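## Task

Place the bolts and the battery in the steel pan and leave everything else out of it. Items count only if they stay in the pan without the robot holding them, and the whole scene must settle quickly after you stop; finally open the grippers and pull the arms away.

## Robot and tools

Robot: two 6-joint arms, left_arm and right_arm, each with a parallel two-finger gripper. Their bases sit in the scene frame at left_arm (-0.008, +0.332, 0) and right_arm (+0.006, -0.260, 0), both turned slightly about z. Scene frame: origin on the table surface midway between the arms, +z up, +x out across the table, left_arm on the +y side. The arm names do not correspond to image left or right. Gripper frame: fingers extend along its +z, and they close and open along its y. end_effector_position is the point between the pads, about 1 cm short of the fingertips.

Cameras: cam_high and cam_low (504x504), cam_left_wrist and cam_right_wrist (616x616, fisheye). Every call that runs the robot returns images in that order.

Command row (used by both execute_actions and move): one flat list of 16 numbers covering both arms, left first: x, y, z, qw, qx, qy, qz, opening for left_arm, then the same eight for right_arm. x, y, z are an absolute target position in metres in the scene frame; the quaternion is an absolute target orientation, w first, same frame. opening runs -1 (shut) to +1 (fully open, 0.094 m) and is a target, not a change. Both arms must always be filled in; to keep an arm still, repeat its pose from the last result before it should hold, and repeat the same quaternion every row rather than copying the drifting reported one. Optionally append 12 numbers in 0 to 1: per-joint stiffness multipliers, six for left_arm then six for right_arm in Joint positions order; they persist until changed.

execute_actions(actions): a list of actions; each action is a list of up to 15 rows, one per 1/30 s step; if fewer rows are given the final one is repeated to fill 15 steps (0.5 s). An empty list just reports state and images. If any target lies more than 0.6 m from that gripper's current position along any of its own axes, the action is rejected for both arms; a malformed action or a failing first action rejects the whole call with no motion. Per step the controller clips each target to within 70 mm and 16 degrees of the measured pose, so far goals need several actions; position wins over orientation when both are not achievable.

move(target, speed, blocking): target is one 16-number row (absolute poses as above). Each gripper travels in a straight line; both arms finish together in 0.5 to 10 s, halting after 10 s even if short. speed is the path's top speed in m/s, 0.002 to 0.5 (default 0.25); rotation is capped at twice that in rad/s. Opening is applied at the start. Moves do not avoid obstacles or the other arm, may overshoot speed near full extension, and hit harder when fast or when the target is set deep past the contact. blocking=false returns after 0.5 s while motion continues; until a result shows the move ended, use wait or stop before any other motion command.

wait(seconds): 0 to 10 s, arms keep their last command; returns early if a running move ends. stop(): brakes a running move (needs room; fingers continue). zoom_image(camera, region): region [x0, y0, x1, y1] in pixels of that camera's latest image, max 504 by 504. read_manual(section): only licence text. finished_scene(scene): scene number 1 or 2; ends it irreversibly and grades it.

Reading results: the state line gives each gripper's position and quaternion in the scene frame (may be off, more at long reach). Hand target lines show the clipped pose being pursued. grip_measured is the finger opening on the command scale; the last joint value is the opening in metres; each gripper can read up to about 1 mm off. To hold something, command about 0.03 below grip_measured; smaller gaps grip more gently. Pads push about 50 to 62 N, less on parts under about 2 mm thick. HELD in step readings marks steps where an arm was held back. A pose unreachable line names an arm whose command was altered by the clearance check. The move: line reports the ending (done, off_target, moving, held, fault) and limits (paced = target was clipped; held = some steps were blocked, after which the arm may surge). Arms tend to stop a centimetre or more off, usually low, so check heights before grasping.

Joint ranges (rad): waist -2.618 to 3.054, shoulder 0.000 to 3.142, elbow 0.000 to 3.142, wrist pitch -1.571 to 1.571, wrist yaw -1.571 to 1.571, wrist roll -2.094 to 2.094. Torque readings include offsets and noise. Motor heat from holding loads: warning at 75 °C, a 10 s stop of that arm at 90 °C, and at 100 °C the arm goes limp and drops.

Cautions: never knock or set anything off the table; don't let the arms collide or press on each other; avoid drops, slams and fast impacts; a held part can be tugged, and loose objects may be nudged. Release parts low inside the pan so they settle, keep unrelated items out, then open and raise both grippers clear and let things come to rest before calling finished_scene. Less robot time and smoother, lower-effort motion is better.

Each tool is called after "Call:" as name([rows], argument=value, ...), one row to a line, values as JSON.

## Session

Call:
execute_actions(actions=[])

Scene clock: 0.00 s.
left_arm: end_effector_position=(+0.0711, -0.0001, +0.1236) grip_measured=+1.000 end_effector_quat_wxyz=(+0.007, +0.645, +0.764, -0.006) | right_arm: end_effector_position=(+0.4977, -0.2533, +0.3338) grip_measured=+1.000 end_effector_quat_wxyz=(-0.088, +0.649, -0.578, +0.486)
Joint positions: left_arm=[-1.304  1.819  1.57  -1.303  0.002  0.062  0.094] | right_arm=[ 0.288  1.815  1.963 -0.847  0.649 -1.765  0.094]
Joint velocities: left_arm=[ 0.012  0.002 -0.007  0.007 -0.051 -0.022  0.   ] | right_arm=[ 0.007 -0.017  0.007 -0.037 -0.051 -0.051  0.   ]
Joint torques (N m, as the arm reports them, + toward a larger angle): no reading
Hand target (left_arm): +0.072, -0.004, +0.130; +0.019, +0.645, +0.764, -0.014
Hand target (right_arm): +0.496, -0.254, +0.334; -0.086, +0.649, -0.580, +0.485
Joint stiffness scale: left_arm=[1. 1. 1. 1. 1. 1.] | right_arm=[1. 1. 1. 1. 1. 1.]

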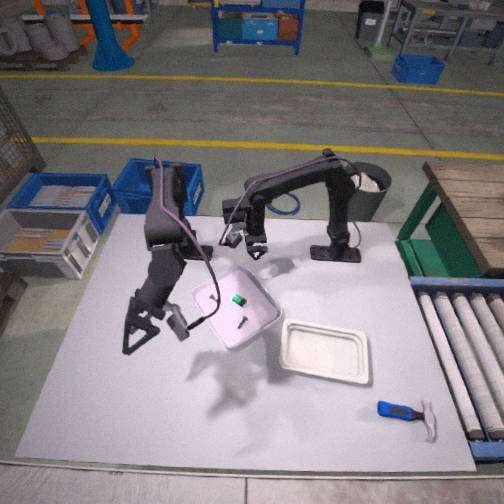

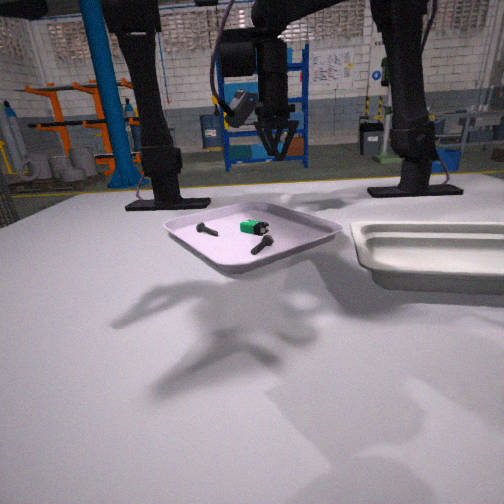

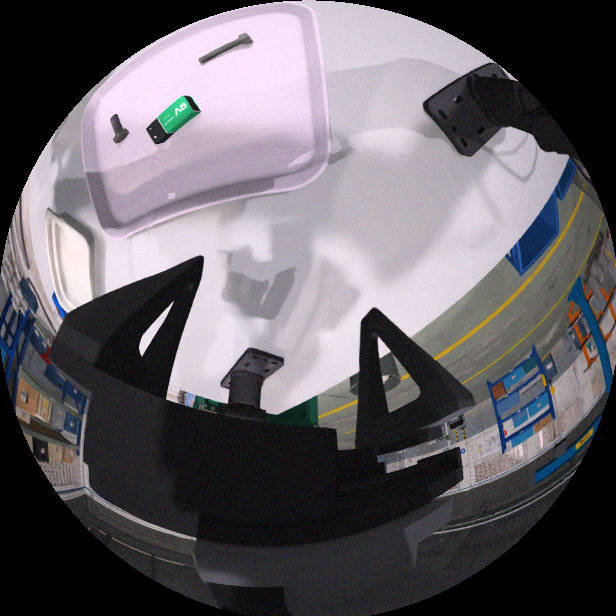

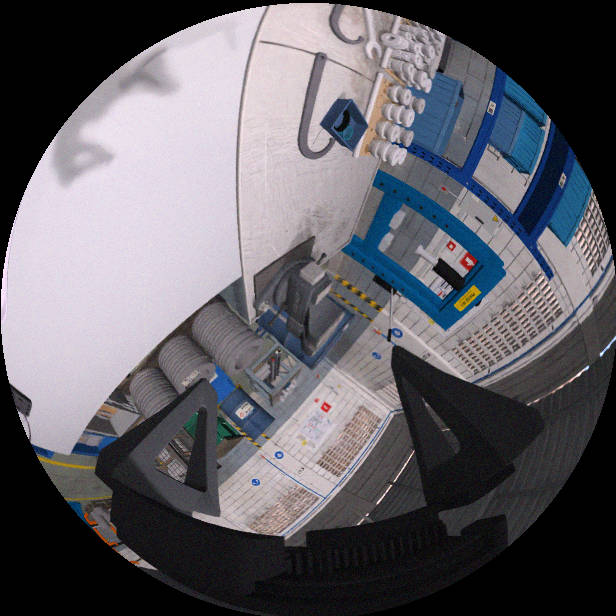

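Call:
move(target=[0.0711,-0.0001,0.1236,0.007,0.645,0.764,-0.006,1, 0.25,-0.55,0.3,-0.088,0.649,-0.578,0.486,1], speed=0.3)

Call:
zoom_image(camera="cam_high", region=[170,250,390,400])

Scene clock: 15.50 s.
left_arm: end_effector_position=(+0.0711, -0.0001, +0.1236) grip_measured=+1.000 end_effector_quat_wxyz=(+0.007, +0.645, +0.764, -0.006) | right_arm: end_effector_position=(+0.2516, -0.5553, +0.3036) grip_measured=+1.000 end_effector_quat_wxyz=(+0.108, -0.493, +0.690, -0.519)
Joint positions: left_arm=[-1.304  1.819  1.57  -1.303  0.002  0.062  0.094] | right_arm=[-0.921  1.168  1.135 -0.431 -0.207 -2.087  0.094]
Joint velocities: left_arm=[-0.007 -0.012 -0.002 -0.007  0.037 -0.037  0.   ] | right_arm=[-0.007  0.002 -0.037  0.037  0.007 -0.007  0.   ]
Joint torques (N m, as the arm reports them, + toward a larger angle): left_arm=[-0.03 -8.01  5.39  0.19  0.    0.05] | right_arm=[-0.46 -4.39  7.    1.82 -0.2  -0.05]
Hand target (left_arm): +0.071, -0.000, +0.124; +0.007, +0.645, +0.764, -0.006
Hand target (right_arm): +0.249, -0.551, +0.302; +0.113, -0.496, +0.688, -0.518
Off the commanded pose (left_arm): 0.000 m, 0 deg.
Off the commanded pose (right_arm): 0.007 m, 23 deg; orientation clipped at the last step of the last action.
Joint stiffness scale: left_arm=[1. 1. 1. 1. 1. 1.] | right_arm=[1. 1. 1. 1. 1. 1.]
joint sent to its limit (right arm) — the command would take joint 6 (wrist roll) past its lower limit, so that joint was sent only as far as its limit.
move: off_target (right_arm); limits=paced

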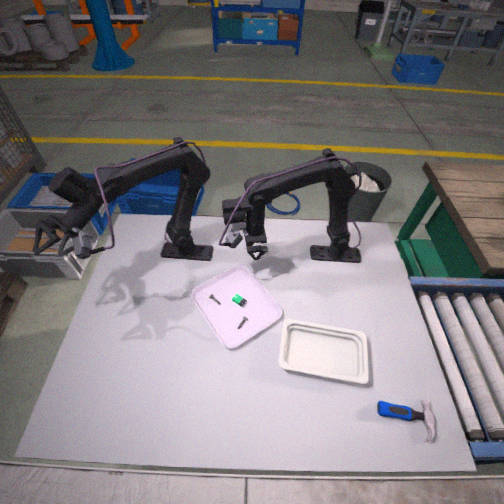

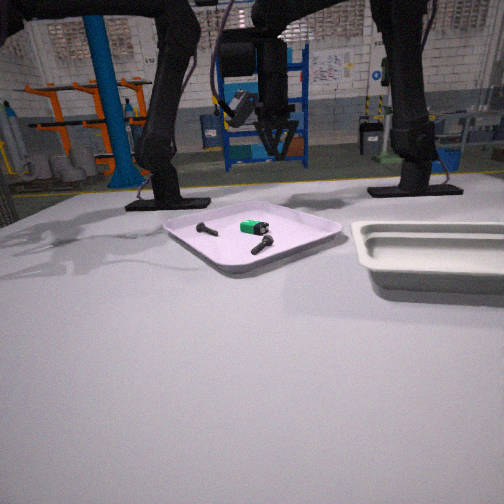

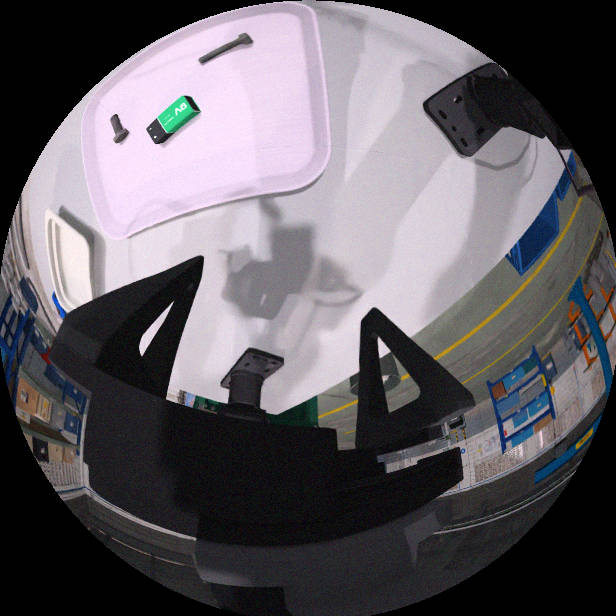

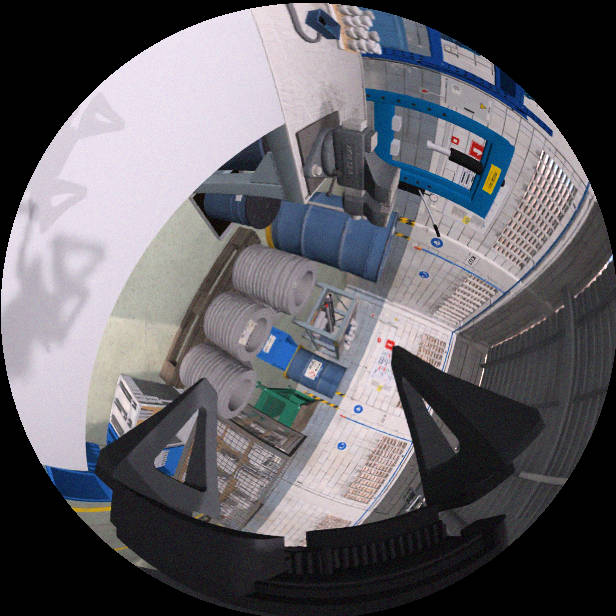

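Region (170, 250, 390, 400) of cam_high's 504x504 image, scaled by 2.291, with more detail than that image has; it fills the top 344 rows of this view, and the rest is white.

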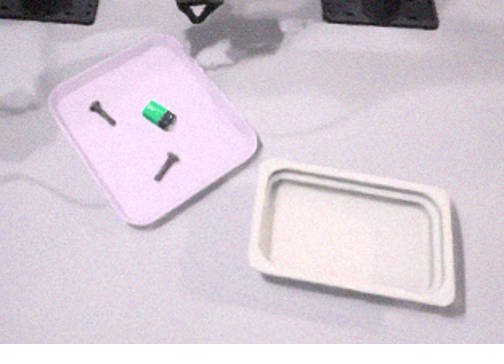

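Call:
move(target=[0.215,-0.045,0.07,0,0.887,0.462,0,0.3, 0.2516,-0.5553,0.3036,0.108,-0.493,0.690,-0.519,1], speed=0.2)

Scene clock: 33.40 s.
left_arm: end_effector_position=(+0.2133, -0.0401, +0.0630) grip_measured=+0.303 end_effector_quat_wxyz=(-0.007, +0.886, +0.465, +0.004) | right_arm: end_effector_position=(+0.2528, -0.5557, +0.3058) grip_measured=+1.000 end_effector_quat_wxyz=(+0.111, -0.493, +0.687, -0.523)
Joint positions: left_arm=[-1.005  2.244  1.949 -1.29  -0.009  1.135  0.061] | right_arm=[-0.921  1.168  1.133 -0.419 -0.213 -2.088  0.094]
Joint velocities: left_arm=[ 0.007 -0.012 -0.007 -0.007 -0.007  0.007 -0.001] | right_arm=[ 0.012  0.012  0.002  0.022 -0.066 -0.022  0.   ]
Joint torques (N m, as the arm reports them, + toward a larger angle): left_arm=[  0.33 -11.28   7.55  -0.03   0.05   0.16] | right_arm=[ 0.12 -3.15  8.7   1.82  0.   -0.01]
Hand target (left_arm): +0.216, -0.044, +0.070; +0.001, +0.887, +0.462, +0.002
Hand target (right_arm): +0.252, -0.555, +0.304; +0.108, -0.493, +0.690, -0.519
Off the commanded pose (left_arm): 0.009 m, 1 deg.
Off the commanded pose (right_arm): 0.003 m, 1 deg.
Joint stiffness scale: left_arm=[1. 1. 1. 1. 1. 1.] | right_arm=[1. 1. 1. 1. 1. 1.]
move: done

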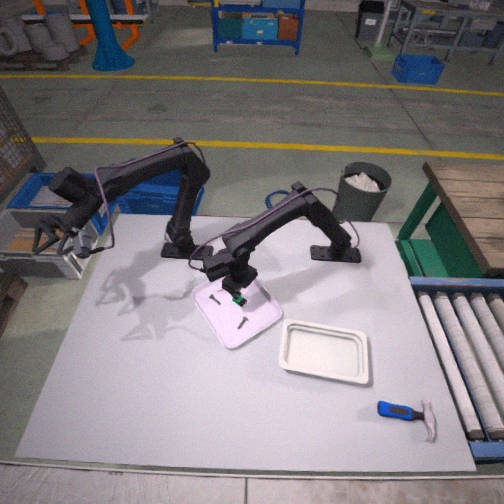

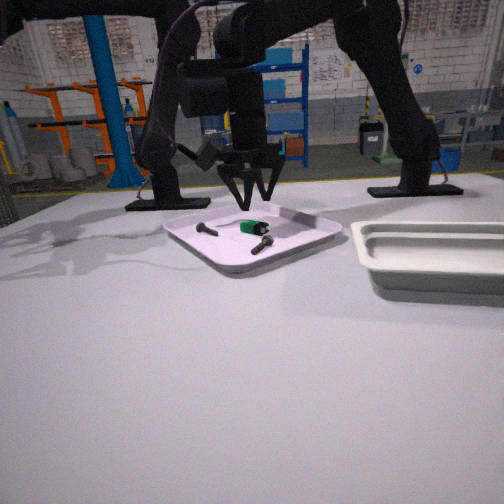

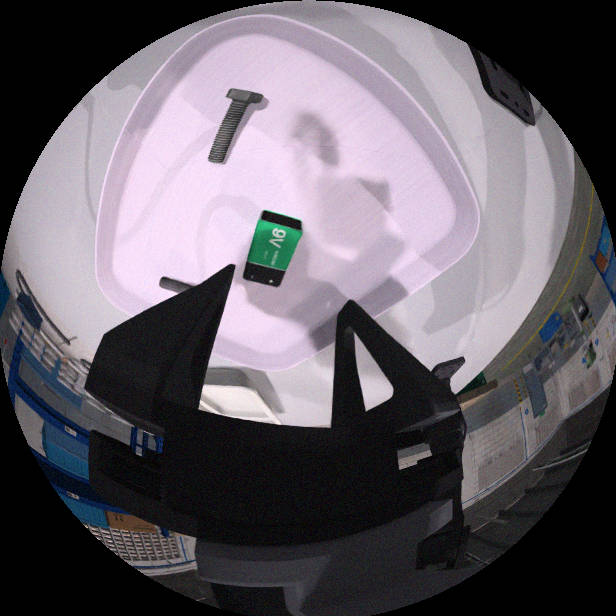

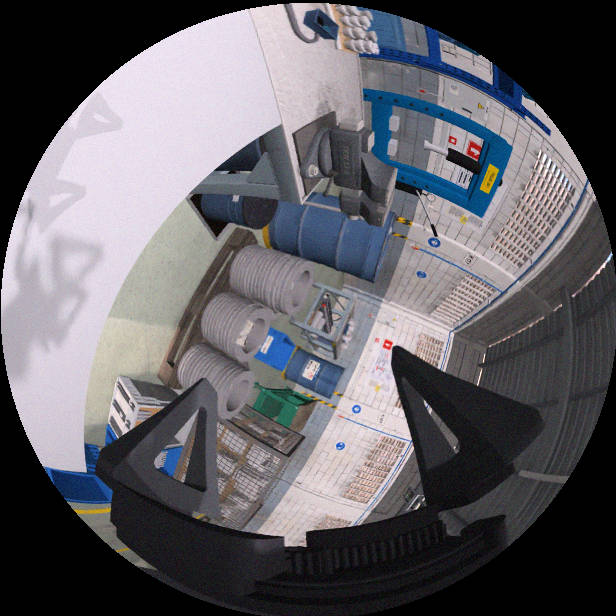

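Call:
move(target=[0.222,-0.05,0.028,0,0.887,0.462,0,0.3, 0.2516,-0.5553,0.3036,0.108,-0.493,0.690,-0.519,1], speed=0.08)

Scene clock: 38.03 s.
left_arm: end_effector_position=(+0.2189, -0.0494, +0.0282) grip_measured=+0.303 end_effector_quat_wxyz=(-0.007, +0.887, +0.461, +0.004) | right_arm: end_effector_position=(+0.2530, -0.5561, +0.3066) grip_measured=+1.000 end_effector_quat_wxyz=(+0.111, -0.492, +0.686, -0.525)
Joint positions: left_arm=[-1.005  2.31   1.923 -1.197 -0.01   1.143  0.061] | right_arm=[-0.921  1.168  1.133 -0.415 -0.213 -2.088  0.094]
Joint velocities: left_arm=[ 0.002 -0.002 -0.012  0.007  0.022 -0.037  0.001] | right_arm=[-0.002 -0.002 -0.002  0.022 -0.022 -0.037  0.   ]
Joint torques (N m, as the arm reports them, + toward a larger angle): left_arm=[  0.78 -12.29   4.9    0.26   0.09   0.12] | right_arm=[ 0.1  -3.14  8.7   1.8   0.    0.  ]
Hand target (left_arm): +0.222, -0.050, +0.028; -0.000, +0.887, +0.462, +0.000
Hand target (right_arm): +0.252, -0.555, +0.304; +0.108, -0.493, +0.690, -0.519
Off the commanded pose (left_arm): 0.003 m, 1 deg.
Off the commanded pose (right_arm): 0.003 m, 1 deg.
Joint stiffness scale: left_arm=[1. 1. 1. 1. 1. 1.] | right_arm=[1. 1. 1. 1. 1. 1.]
move: done

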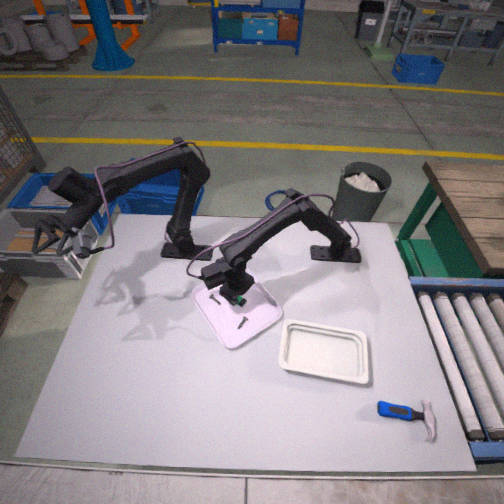

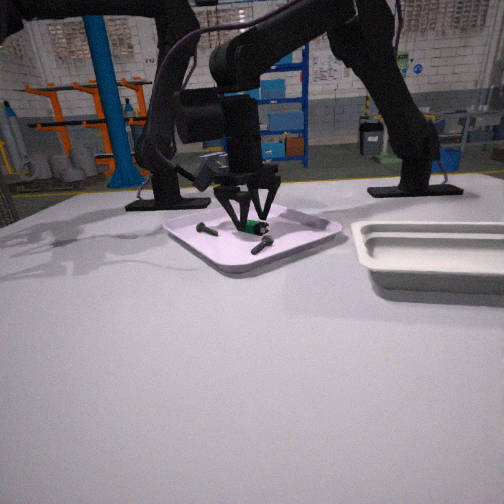

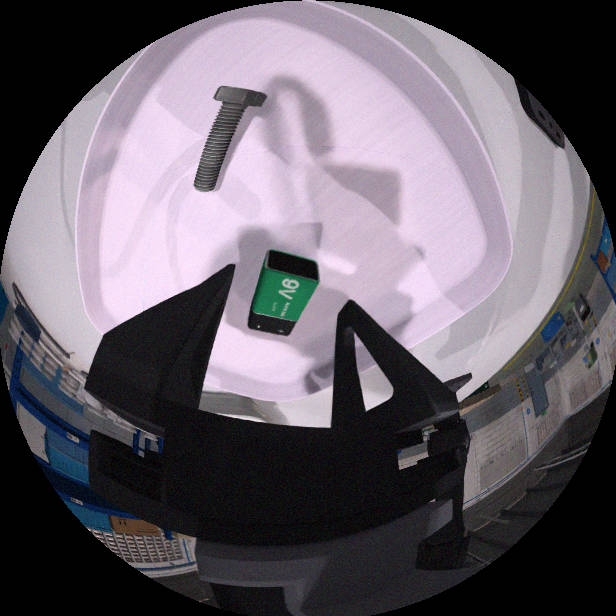

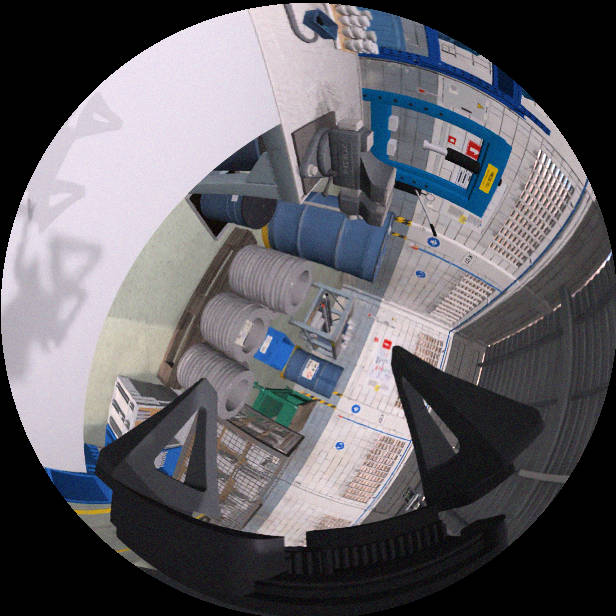

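Call:
move(target=[0.228,-0.047,0.019,0,0.887,0.462,0,0.3, 0.2516,-0.5553,0.3036,0.108,-0.493,0.690,-0.519,1], speed=0.05)

Call:
move(target=[0.228,-0.047,0.019,0,0.887,0.462,0,-0.7, 0.2516,-0.5553,0.3036,0.108,-0.493,0.690,-0.519,1])

Call:
move(target=[0.24,-0.03,0.12,0,0.887,0.462,0,-0.7, 0.2516,-0.5553,0.3036,0.108,-0.493,0.690,-0.519,1], speed=0.2)

Call:
move(target=[0.40,0.25,0.12,0,0.5,0.866,0,-0.7, 0.2516,-0.5553,0.3036,0.108,-0.493,0.690,-0.519,1], speed=0.3)

Scene clock: 45.53 s.
left_arm: end_effector_position=(+0.2270, -0.0462, +0.0232) grip_measured=+0.303 end_effector_quat_wxyz=(-0.003, +0.886, +0.463, +0.005) | right_arm: end_effector_position=(+0.2532, -0.5564, +0.3074) grip_measured=+1.000 end_effector_quat_wxyz=(+0.111, -0.492, +0.685, -0.526)
Joint positions: left_arm=[-0.986  2.31   1.903 -1.168 -0.01   1.157  0.061] | right_arm=[-0.921  1.168  1.133 -0.412 -0.213 -2.088  0.094]
Joint velocities: left_arm=[ 0.017  0.012 -0.022 -0.022  0.125 -0.007 -0.   ] | right_arm=[ 0.012 -0.017 -0.002 -0.022  0.007  0.066  0.   ]
Joint torques (N m, as the arm reports them, + toward a larger angle): left_arm=[  0.44 -11.44   4.7    0.3    0.13   0.14] | right_arm=[ 0.11 -3.13  8.69  1.77  0.01  0.  ]
Hand target (left_arm): +0.228, -0.047, +0.019; -0.000, +0.887, +0.462, +0.000
Hand target (right_arm): +0.252, -0.555, +0.304; +0.108, -0.493, +0.690, -0.519
Off the commanded pose (left_arm): 0.004 m, 1 deg.
Off the commanded pose (right_arm): 0.004 m, 1 deg.
Joint stiffness scale: left_arm=[1. 1. 1. 1. 1. 1.] | right_arm=[1. 1. 1. 1. 1. 1.]
move: done

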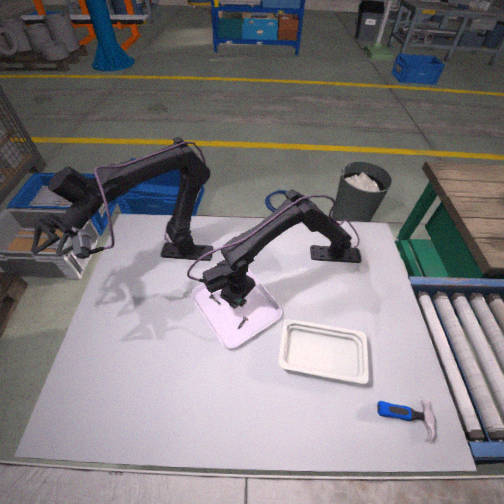

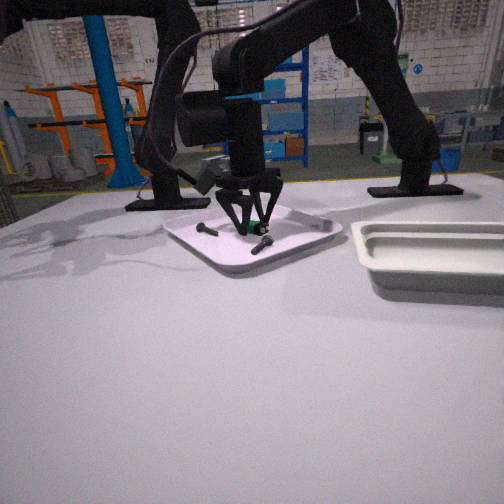

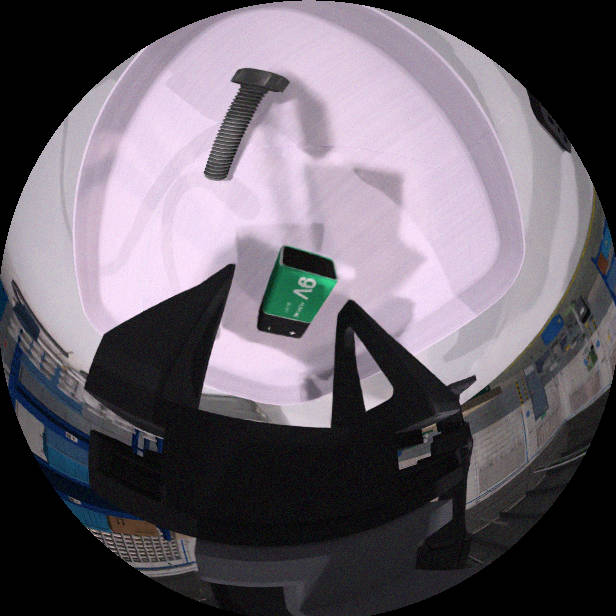

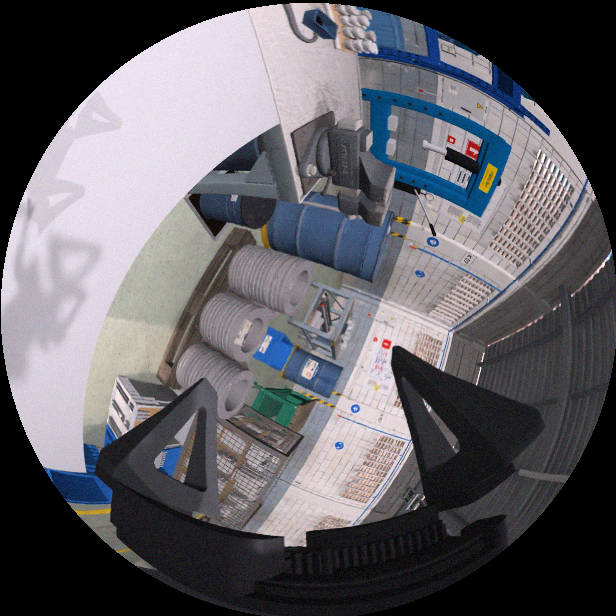

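Scene clock: 46.23 s.
left_arm: end_effector_position=(+0.2275, -0.0466, +0.0232) grip_measured=-0.472 end_effector_quat_wxyz=(-0.002, +0.887, +0.463, +0.006) | right_arm: end_effector_position=(+0.2535, -0.5567, +0.3083) grip_measured=+1.000 end_effector_quat_wxyz=(+0.110, -0.491, +0.684, -0.528)
Joint positions: left_arm=[-0.986  2.31   1.903 -1.166 -0.011  1.158  0.025] | right_arm=[-0.921  1.168  1.133 -0.408 -0.213 -2.088  0.094]
Joint velocities: left_arm=[ 0.002 -0.007 -0.012  0.037 -0.095  0.022  0.   ] | right_arm=[-0.007 -0.022  0.007  0.007 -0.007  0.051  0.   ]
Joint torques (N m, as the arm reports them, + toward a larger angle): left_arm=[  0.43 -11.5    4.61   0.26   0.11   0.15] | right_arm=[ 0.11 -3.13  8.71  1.74  0.01  0.  ]
Hand target (left_arm): +0.228, -0.047, +0.019; -0.000, +0.887, +0.462, +0.000
Hand target (right_arm): +0.252, -0.555, +0.304; +0.108, -0.493, +0.690, -0.519
Off the commanded pose (left_arm): 0.004 m, 1 deg.
Off the commanded pose (right_arm): 0.005 m, 1 deg.
Joint stiffness scale: left_arm=[1. 1. 1. 1. 1. 1.] | right_arm=[1. 1. 1. 1. 1. 1.]
move: done

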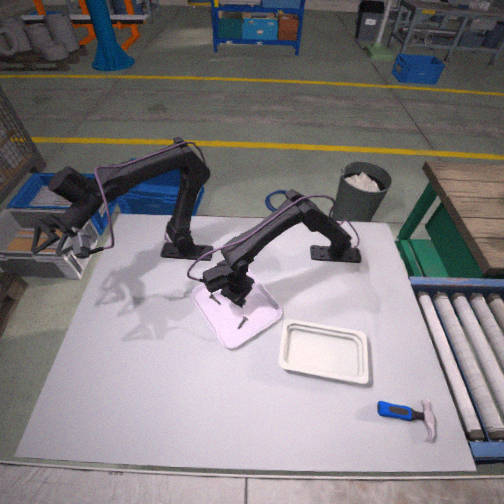

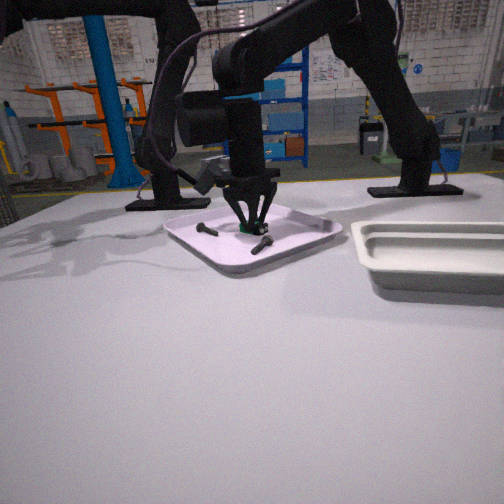

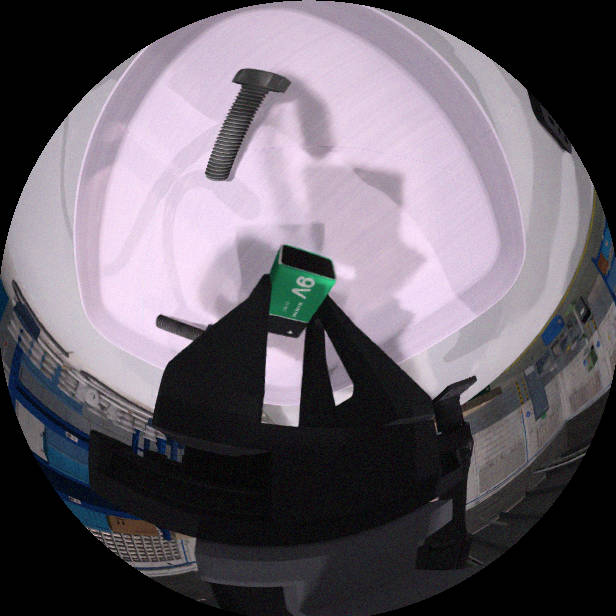

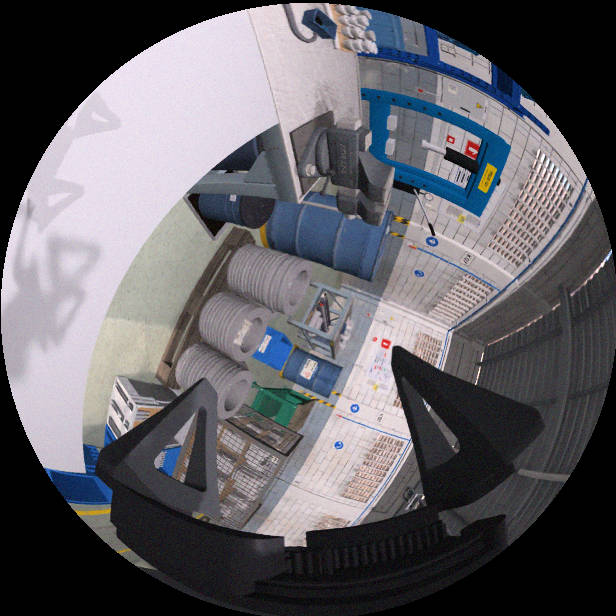

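Scene clock: 47.47 s.
left_arm: end_effector_position=(+0.2379, -0.0262, +0.1108) grip_measured=-0.472 end_effector_quat_wxyz=(-0.010, +0.886, +0.463, +0.005) | right_arm: end_effector_position=(+0.2537, -0.5570, +0.3090) grip_measured=+1.000 end_effector_quat_wxyz=(+0.110, -0.491, +0.683, -0.529)
Joint positions: left_arm=[-0.941  2.271  2.185 -1.504 -0.012  1.201  0.025] | right_arm=[-0.921  1.168  1.133 -0.405 -0.213 -2.088  0.094]
Joint velocities: left_arm=[-0.002 -0.002  0.007 -0.007  0.037 -0.022  0.   ] | right_arm=[-0.002  0.012 -0.012 -0.007  0.066  0.007  0.   ]
Joint torques (N m, as the arm reports them, + toward a larger angle): left_arm=[  0.52 -11.96   7.49  -0.09   0.12   0.14] | right_arm=[ 0.11 -3.14  8.7   1.71  0.01  0.  ]
Hand target (left_arm): +0.239, -0.029, +0.120; +0.001, +0.887, +0.462, +0.000
Hand target (right_arm): +0.252, -0.555, +0.304; +0.108, -0.493, +0.690, -0.519
Off the commanded pose (left_arm): 0.010 m, 1 deg.
Off the commanded pose (right_arm): 0.006 m, 1 deg.
Joint stiffness scale: left_arm=[1. 1. 1. 1. 1. 1.] | right_arm=[1. 1. 1. 1. 1. 1.]
move: done

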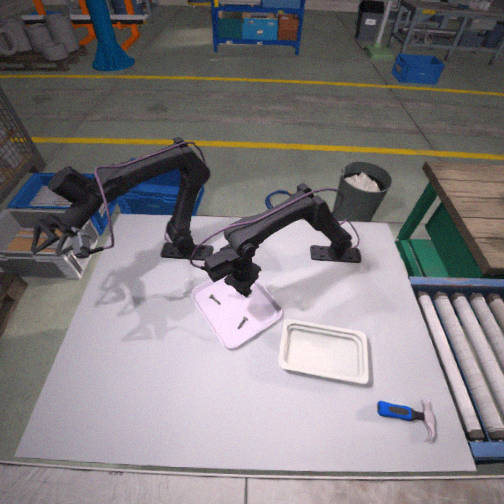

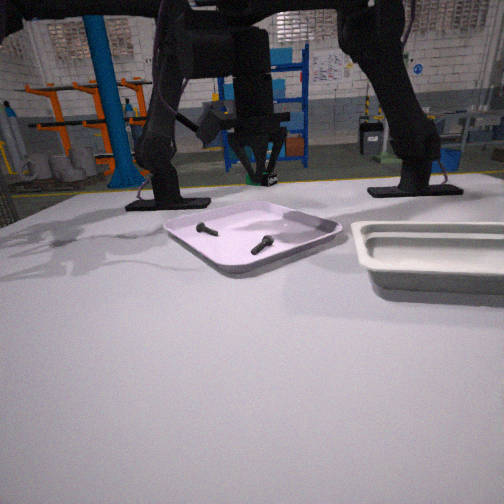

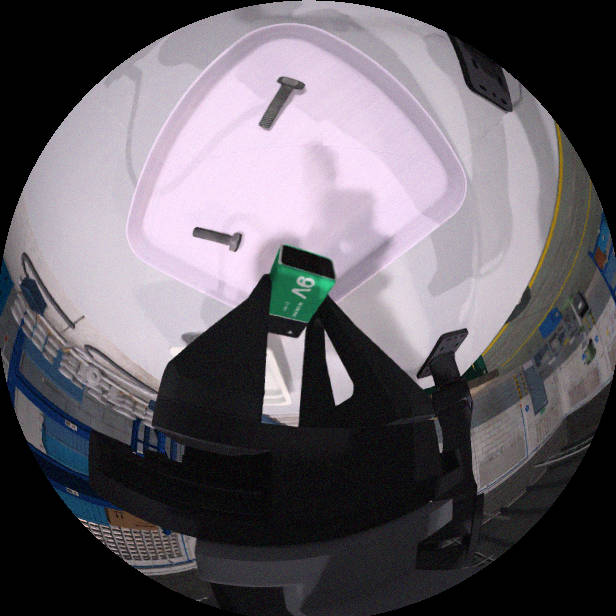

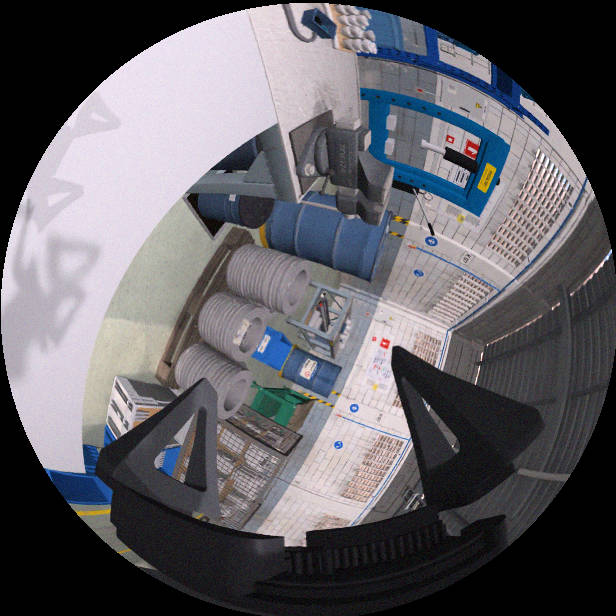

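Scene clock: 49.90 s.
left_arm: end_effector_position=(+0.3955, +0.2567, +0.1117) grip_measured=-0.472 end_effector_quat_wxyz=(-0.009, +0.502, +0.865, +0.006) | right_arm: end_effector_position=(+0.2538, -0.5572, +0.3094) grip_measured=+1.000 end_effector_quat_wxyz=(+0.110, -0.491, +0.683, -0.530)
Joint positions: left_arm=[-0.159  2.14   1.976 -1.42  -0.018  0.856  0.025] | right_arm=[-0.921  1.168  1.133 -0.403 -0.213 -2.088  0.094]
Joint velocities: left_arm=[-0.002  0.002 -0.007  0.007  0.007  0.007 -0.   ] | right_arm=[ 0.012 -0.002  0.027 -0.007 -0.037 -0.007  0.   ]
Joint torques (N m, as the arm reports them, + toward a larger angle): left_arm=[ -0.29 -10.65   7.55   0.04   0.05  -0.03] | right_arm=[ 0.11 -3.13  8.7   1.7   0.01  0.  ]
Hand target (left_arm): +0.399, +0.253, +0.120; +0.002, +0.500, +0.866, +0.005
Hand target (right_arm): +0.252, -0.555, +0.304; +0.108, -0.493, +0.690, -0.519
Off the commanded pose (left_arm): 0.012 m, 1 deg.
Off the commanded pose (right_arm): 0.006 m, 2 deg.
Joint stiffness scale: left_arm=[1. 1. 1. 1. 1. 1.] | right_arm=[1. 1. 1. 1. 1. 1.]
move: off_target (left_arm)

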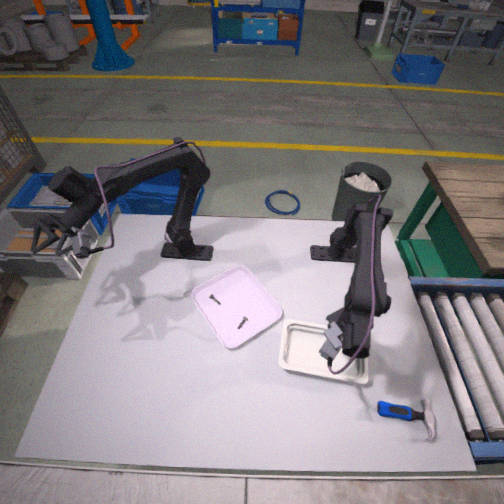

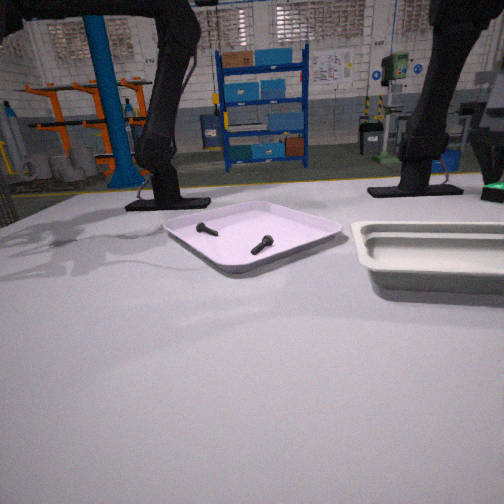

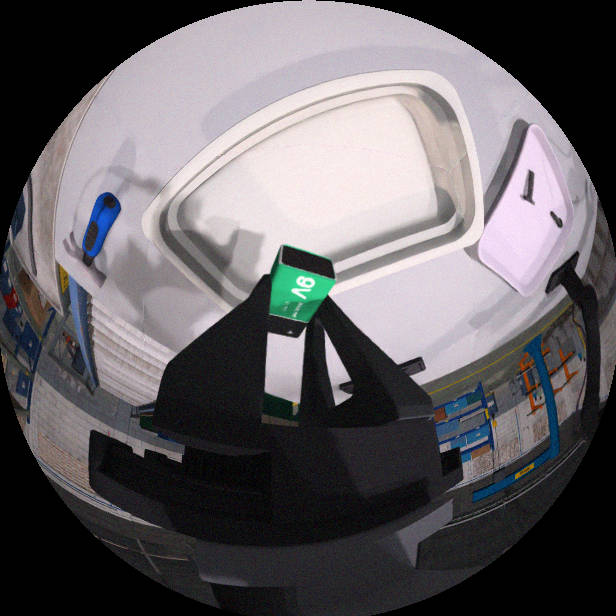

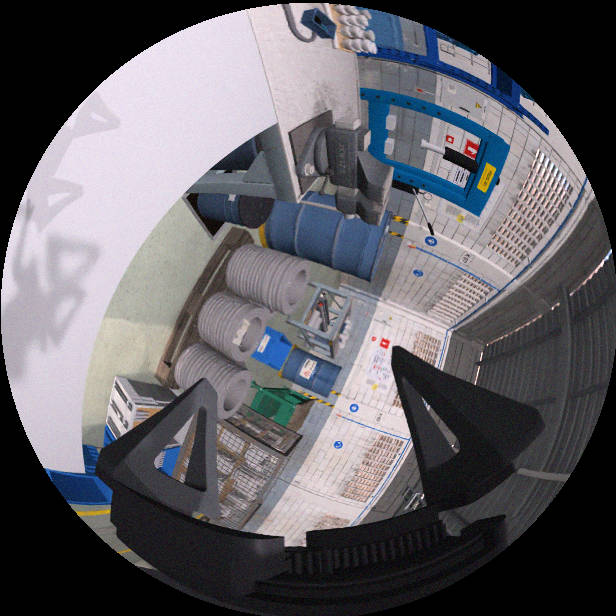

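Lower and check.

Call:
move(target=[0.41,0.25,0.05,0,0.5,0.866,0,-0.7, 0.2516,-0.5553,0.3036,0.108,-0.493,0.690,-0.519,1], speed=0.12)

Scene clock: 54.13 s.
left_arm: end_effector_position=(+0.4077, +0.2531, +0.0488) grip_measured=-0.472 end_effector_quat_wxyz=(-0.012, +0.501, +0.865, +0.002) | right_arm: end_effector_position=(+0.2537, -0.5571, +0.3093) grip_measured=+1.000 end_effector_quat_wxyz=(+0.110, -0.491, +0.683, -0.530)
Joint positions: left_arm=[-0.159  2.213  1.843 -1.221 -0.011  0.855  0.025] | right_arm=[-0.921  1.168  1.133 -0.403 -0.213 -2.088  0.094]
Joint velocities: left_arm=[-0.012 -0.012 -0.022  0.066  0.007 -0.051 -0.   ] | right_arm=[-0.007 -0.022  0.017 -0.066  0.022  0.037  0.   ]
Joint torques (N m, as the arm reports them, + toward a larger angle): left_arm=[ -0.08 -11.85   4.9    0.28   0.12   0.  ] | right_arm=[ 0.11 -3.13  8.71  1.71  0.01  0.  ]
Hand target (left_arm): +0.411, +0.250, +0.050; -0.000, +0.500, +0.866, -0.000
Hand target (right_arm): +0.252, -0.555, +0.304; +0.108, -0.493, +0.690, -0.519
Off the commanded pose (left_arm): 0.004 m, 1 deg.
Off the commanded pose (right_arm): 0.006 m, 2 deg.
Joint stiffness scale: left_arm=[1. 1. 1. 1. 1. 1.] | right_arm=[1. 1. 1. 1. 1. 1.]
move: done

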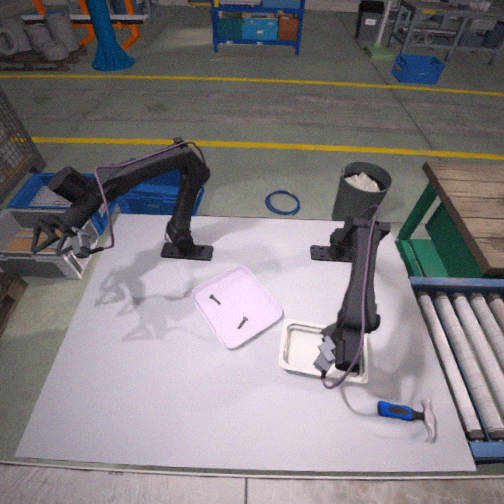

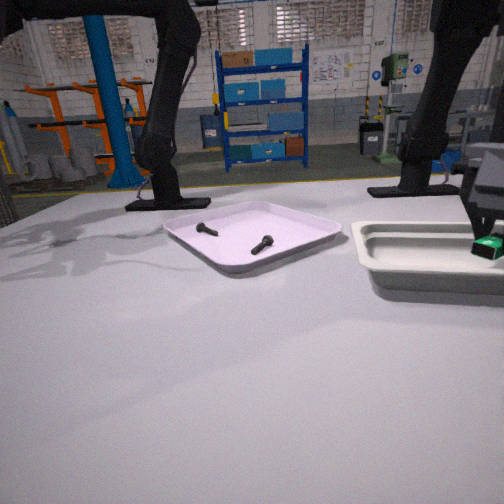

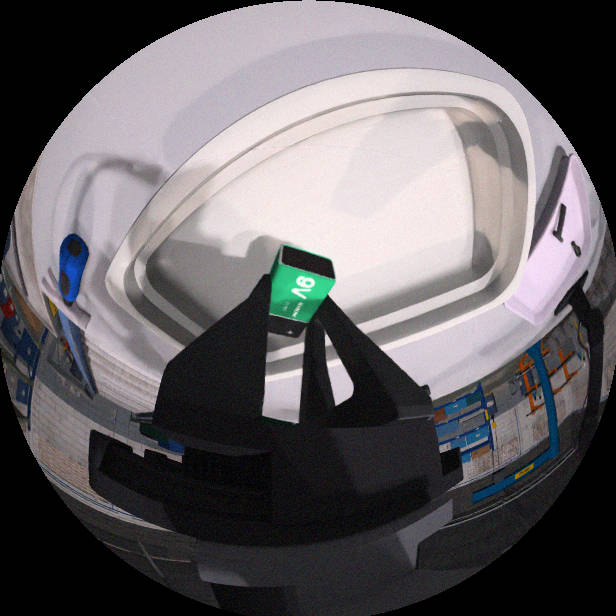

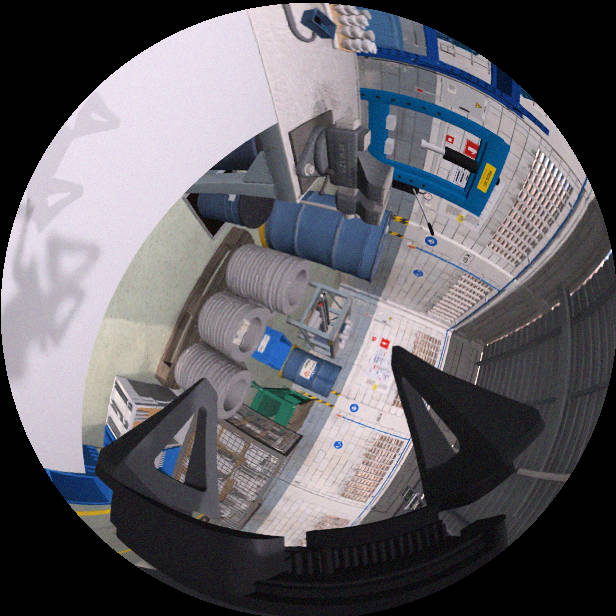

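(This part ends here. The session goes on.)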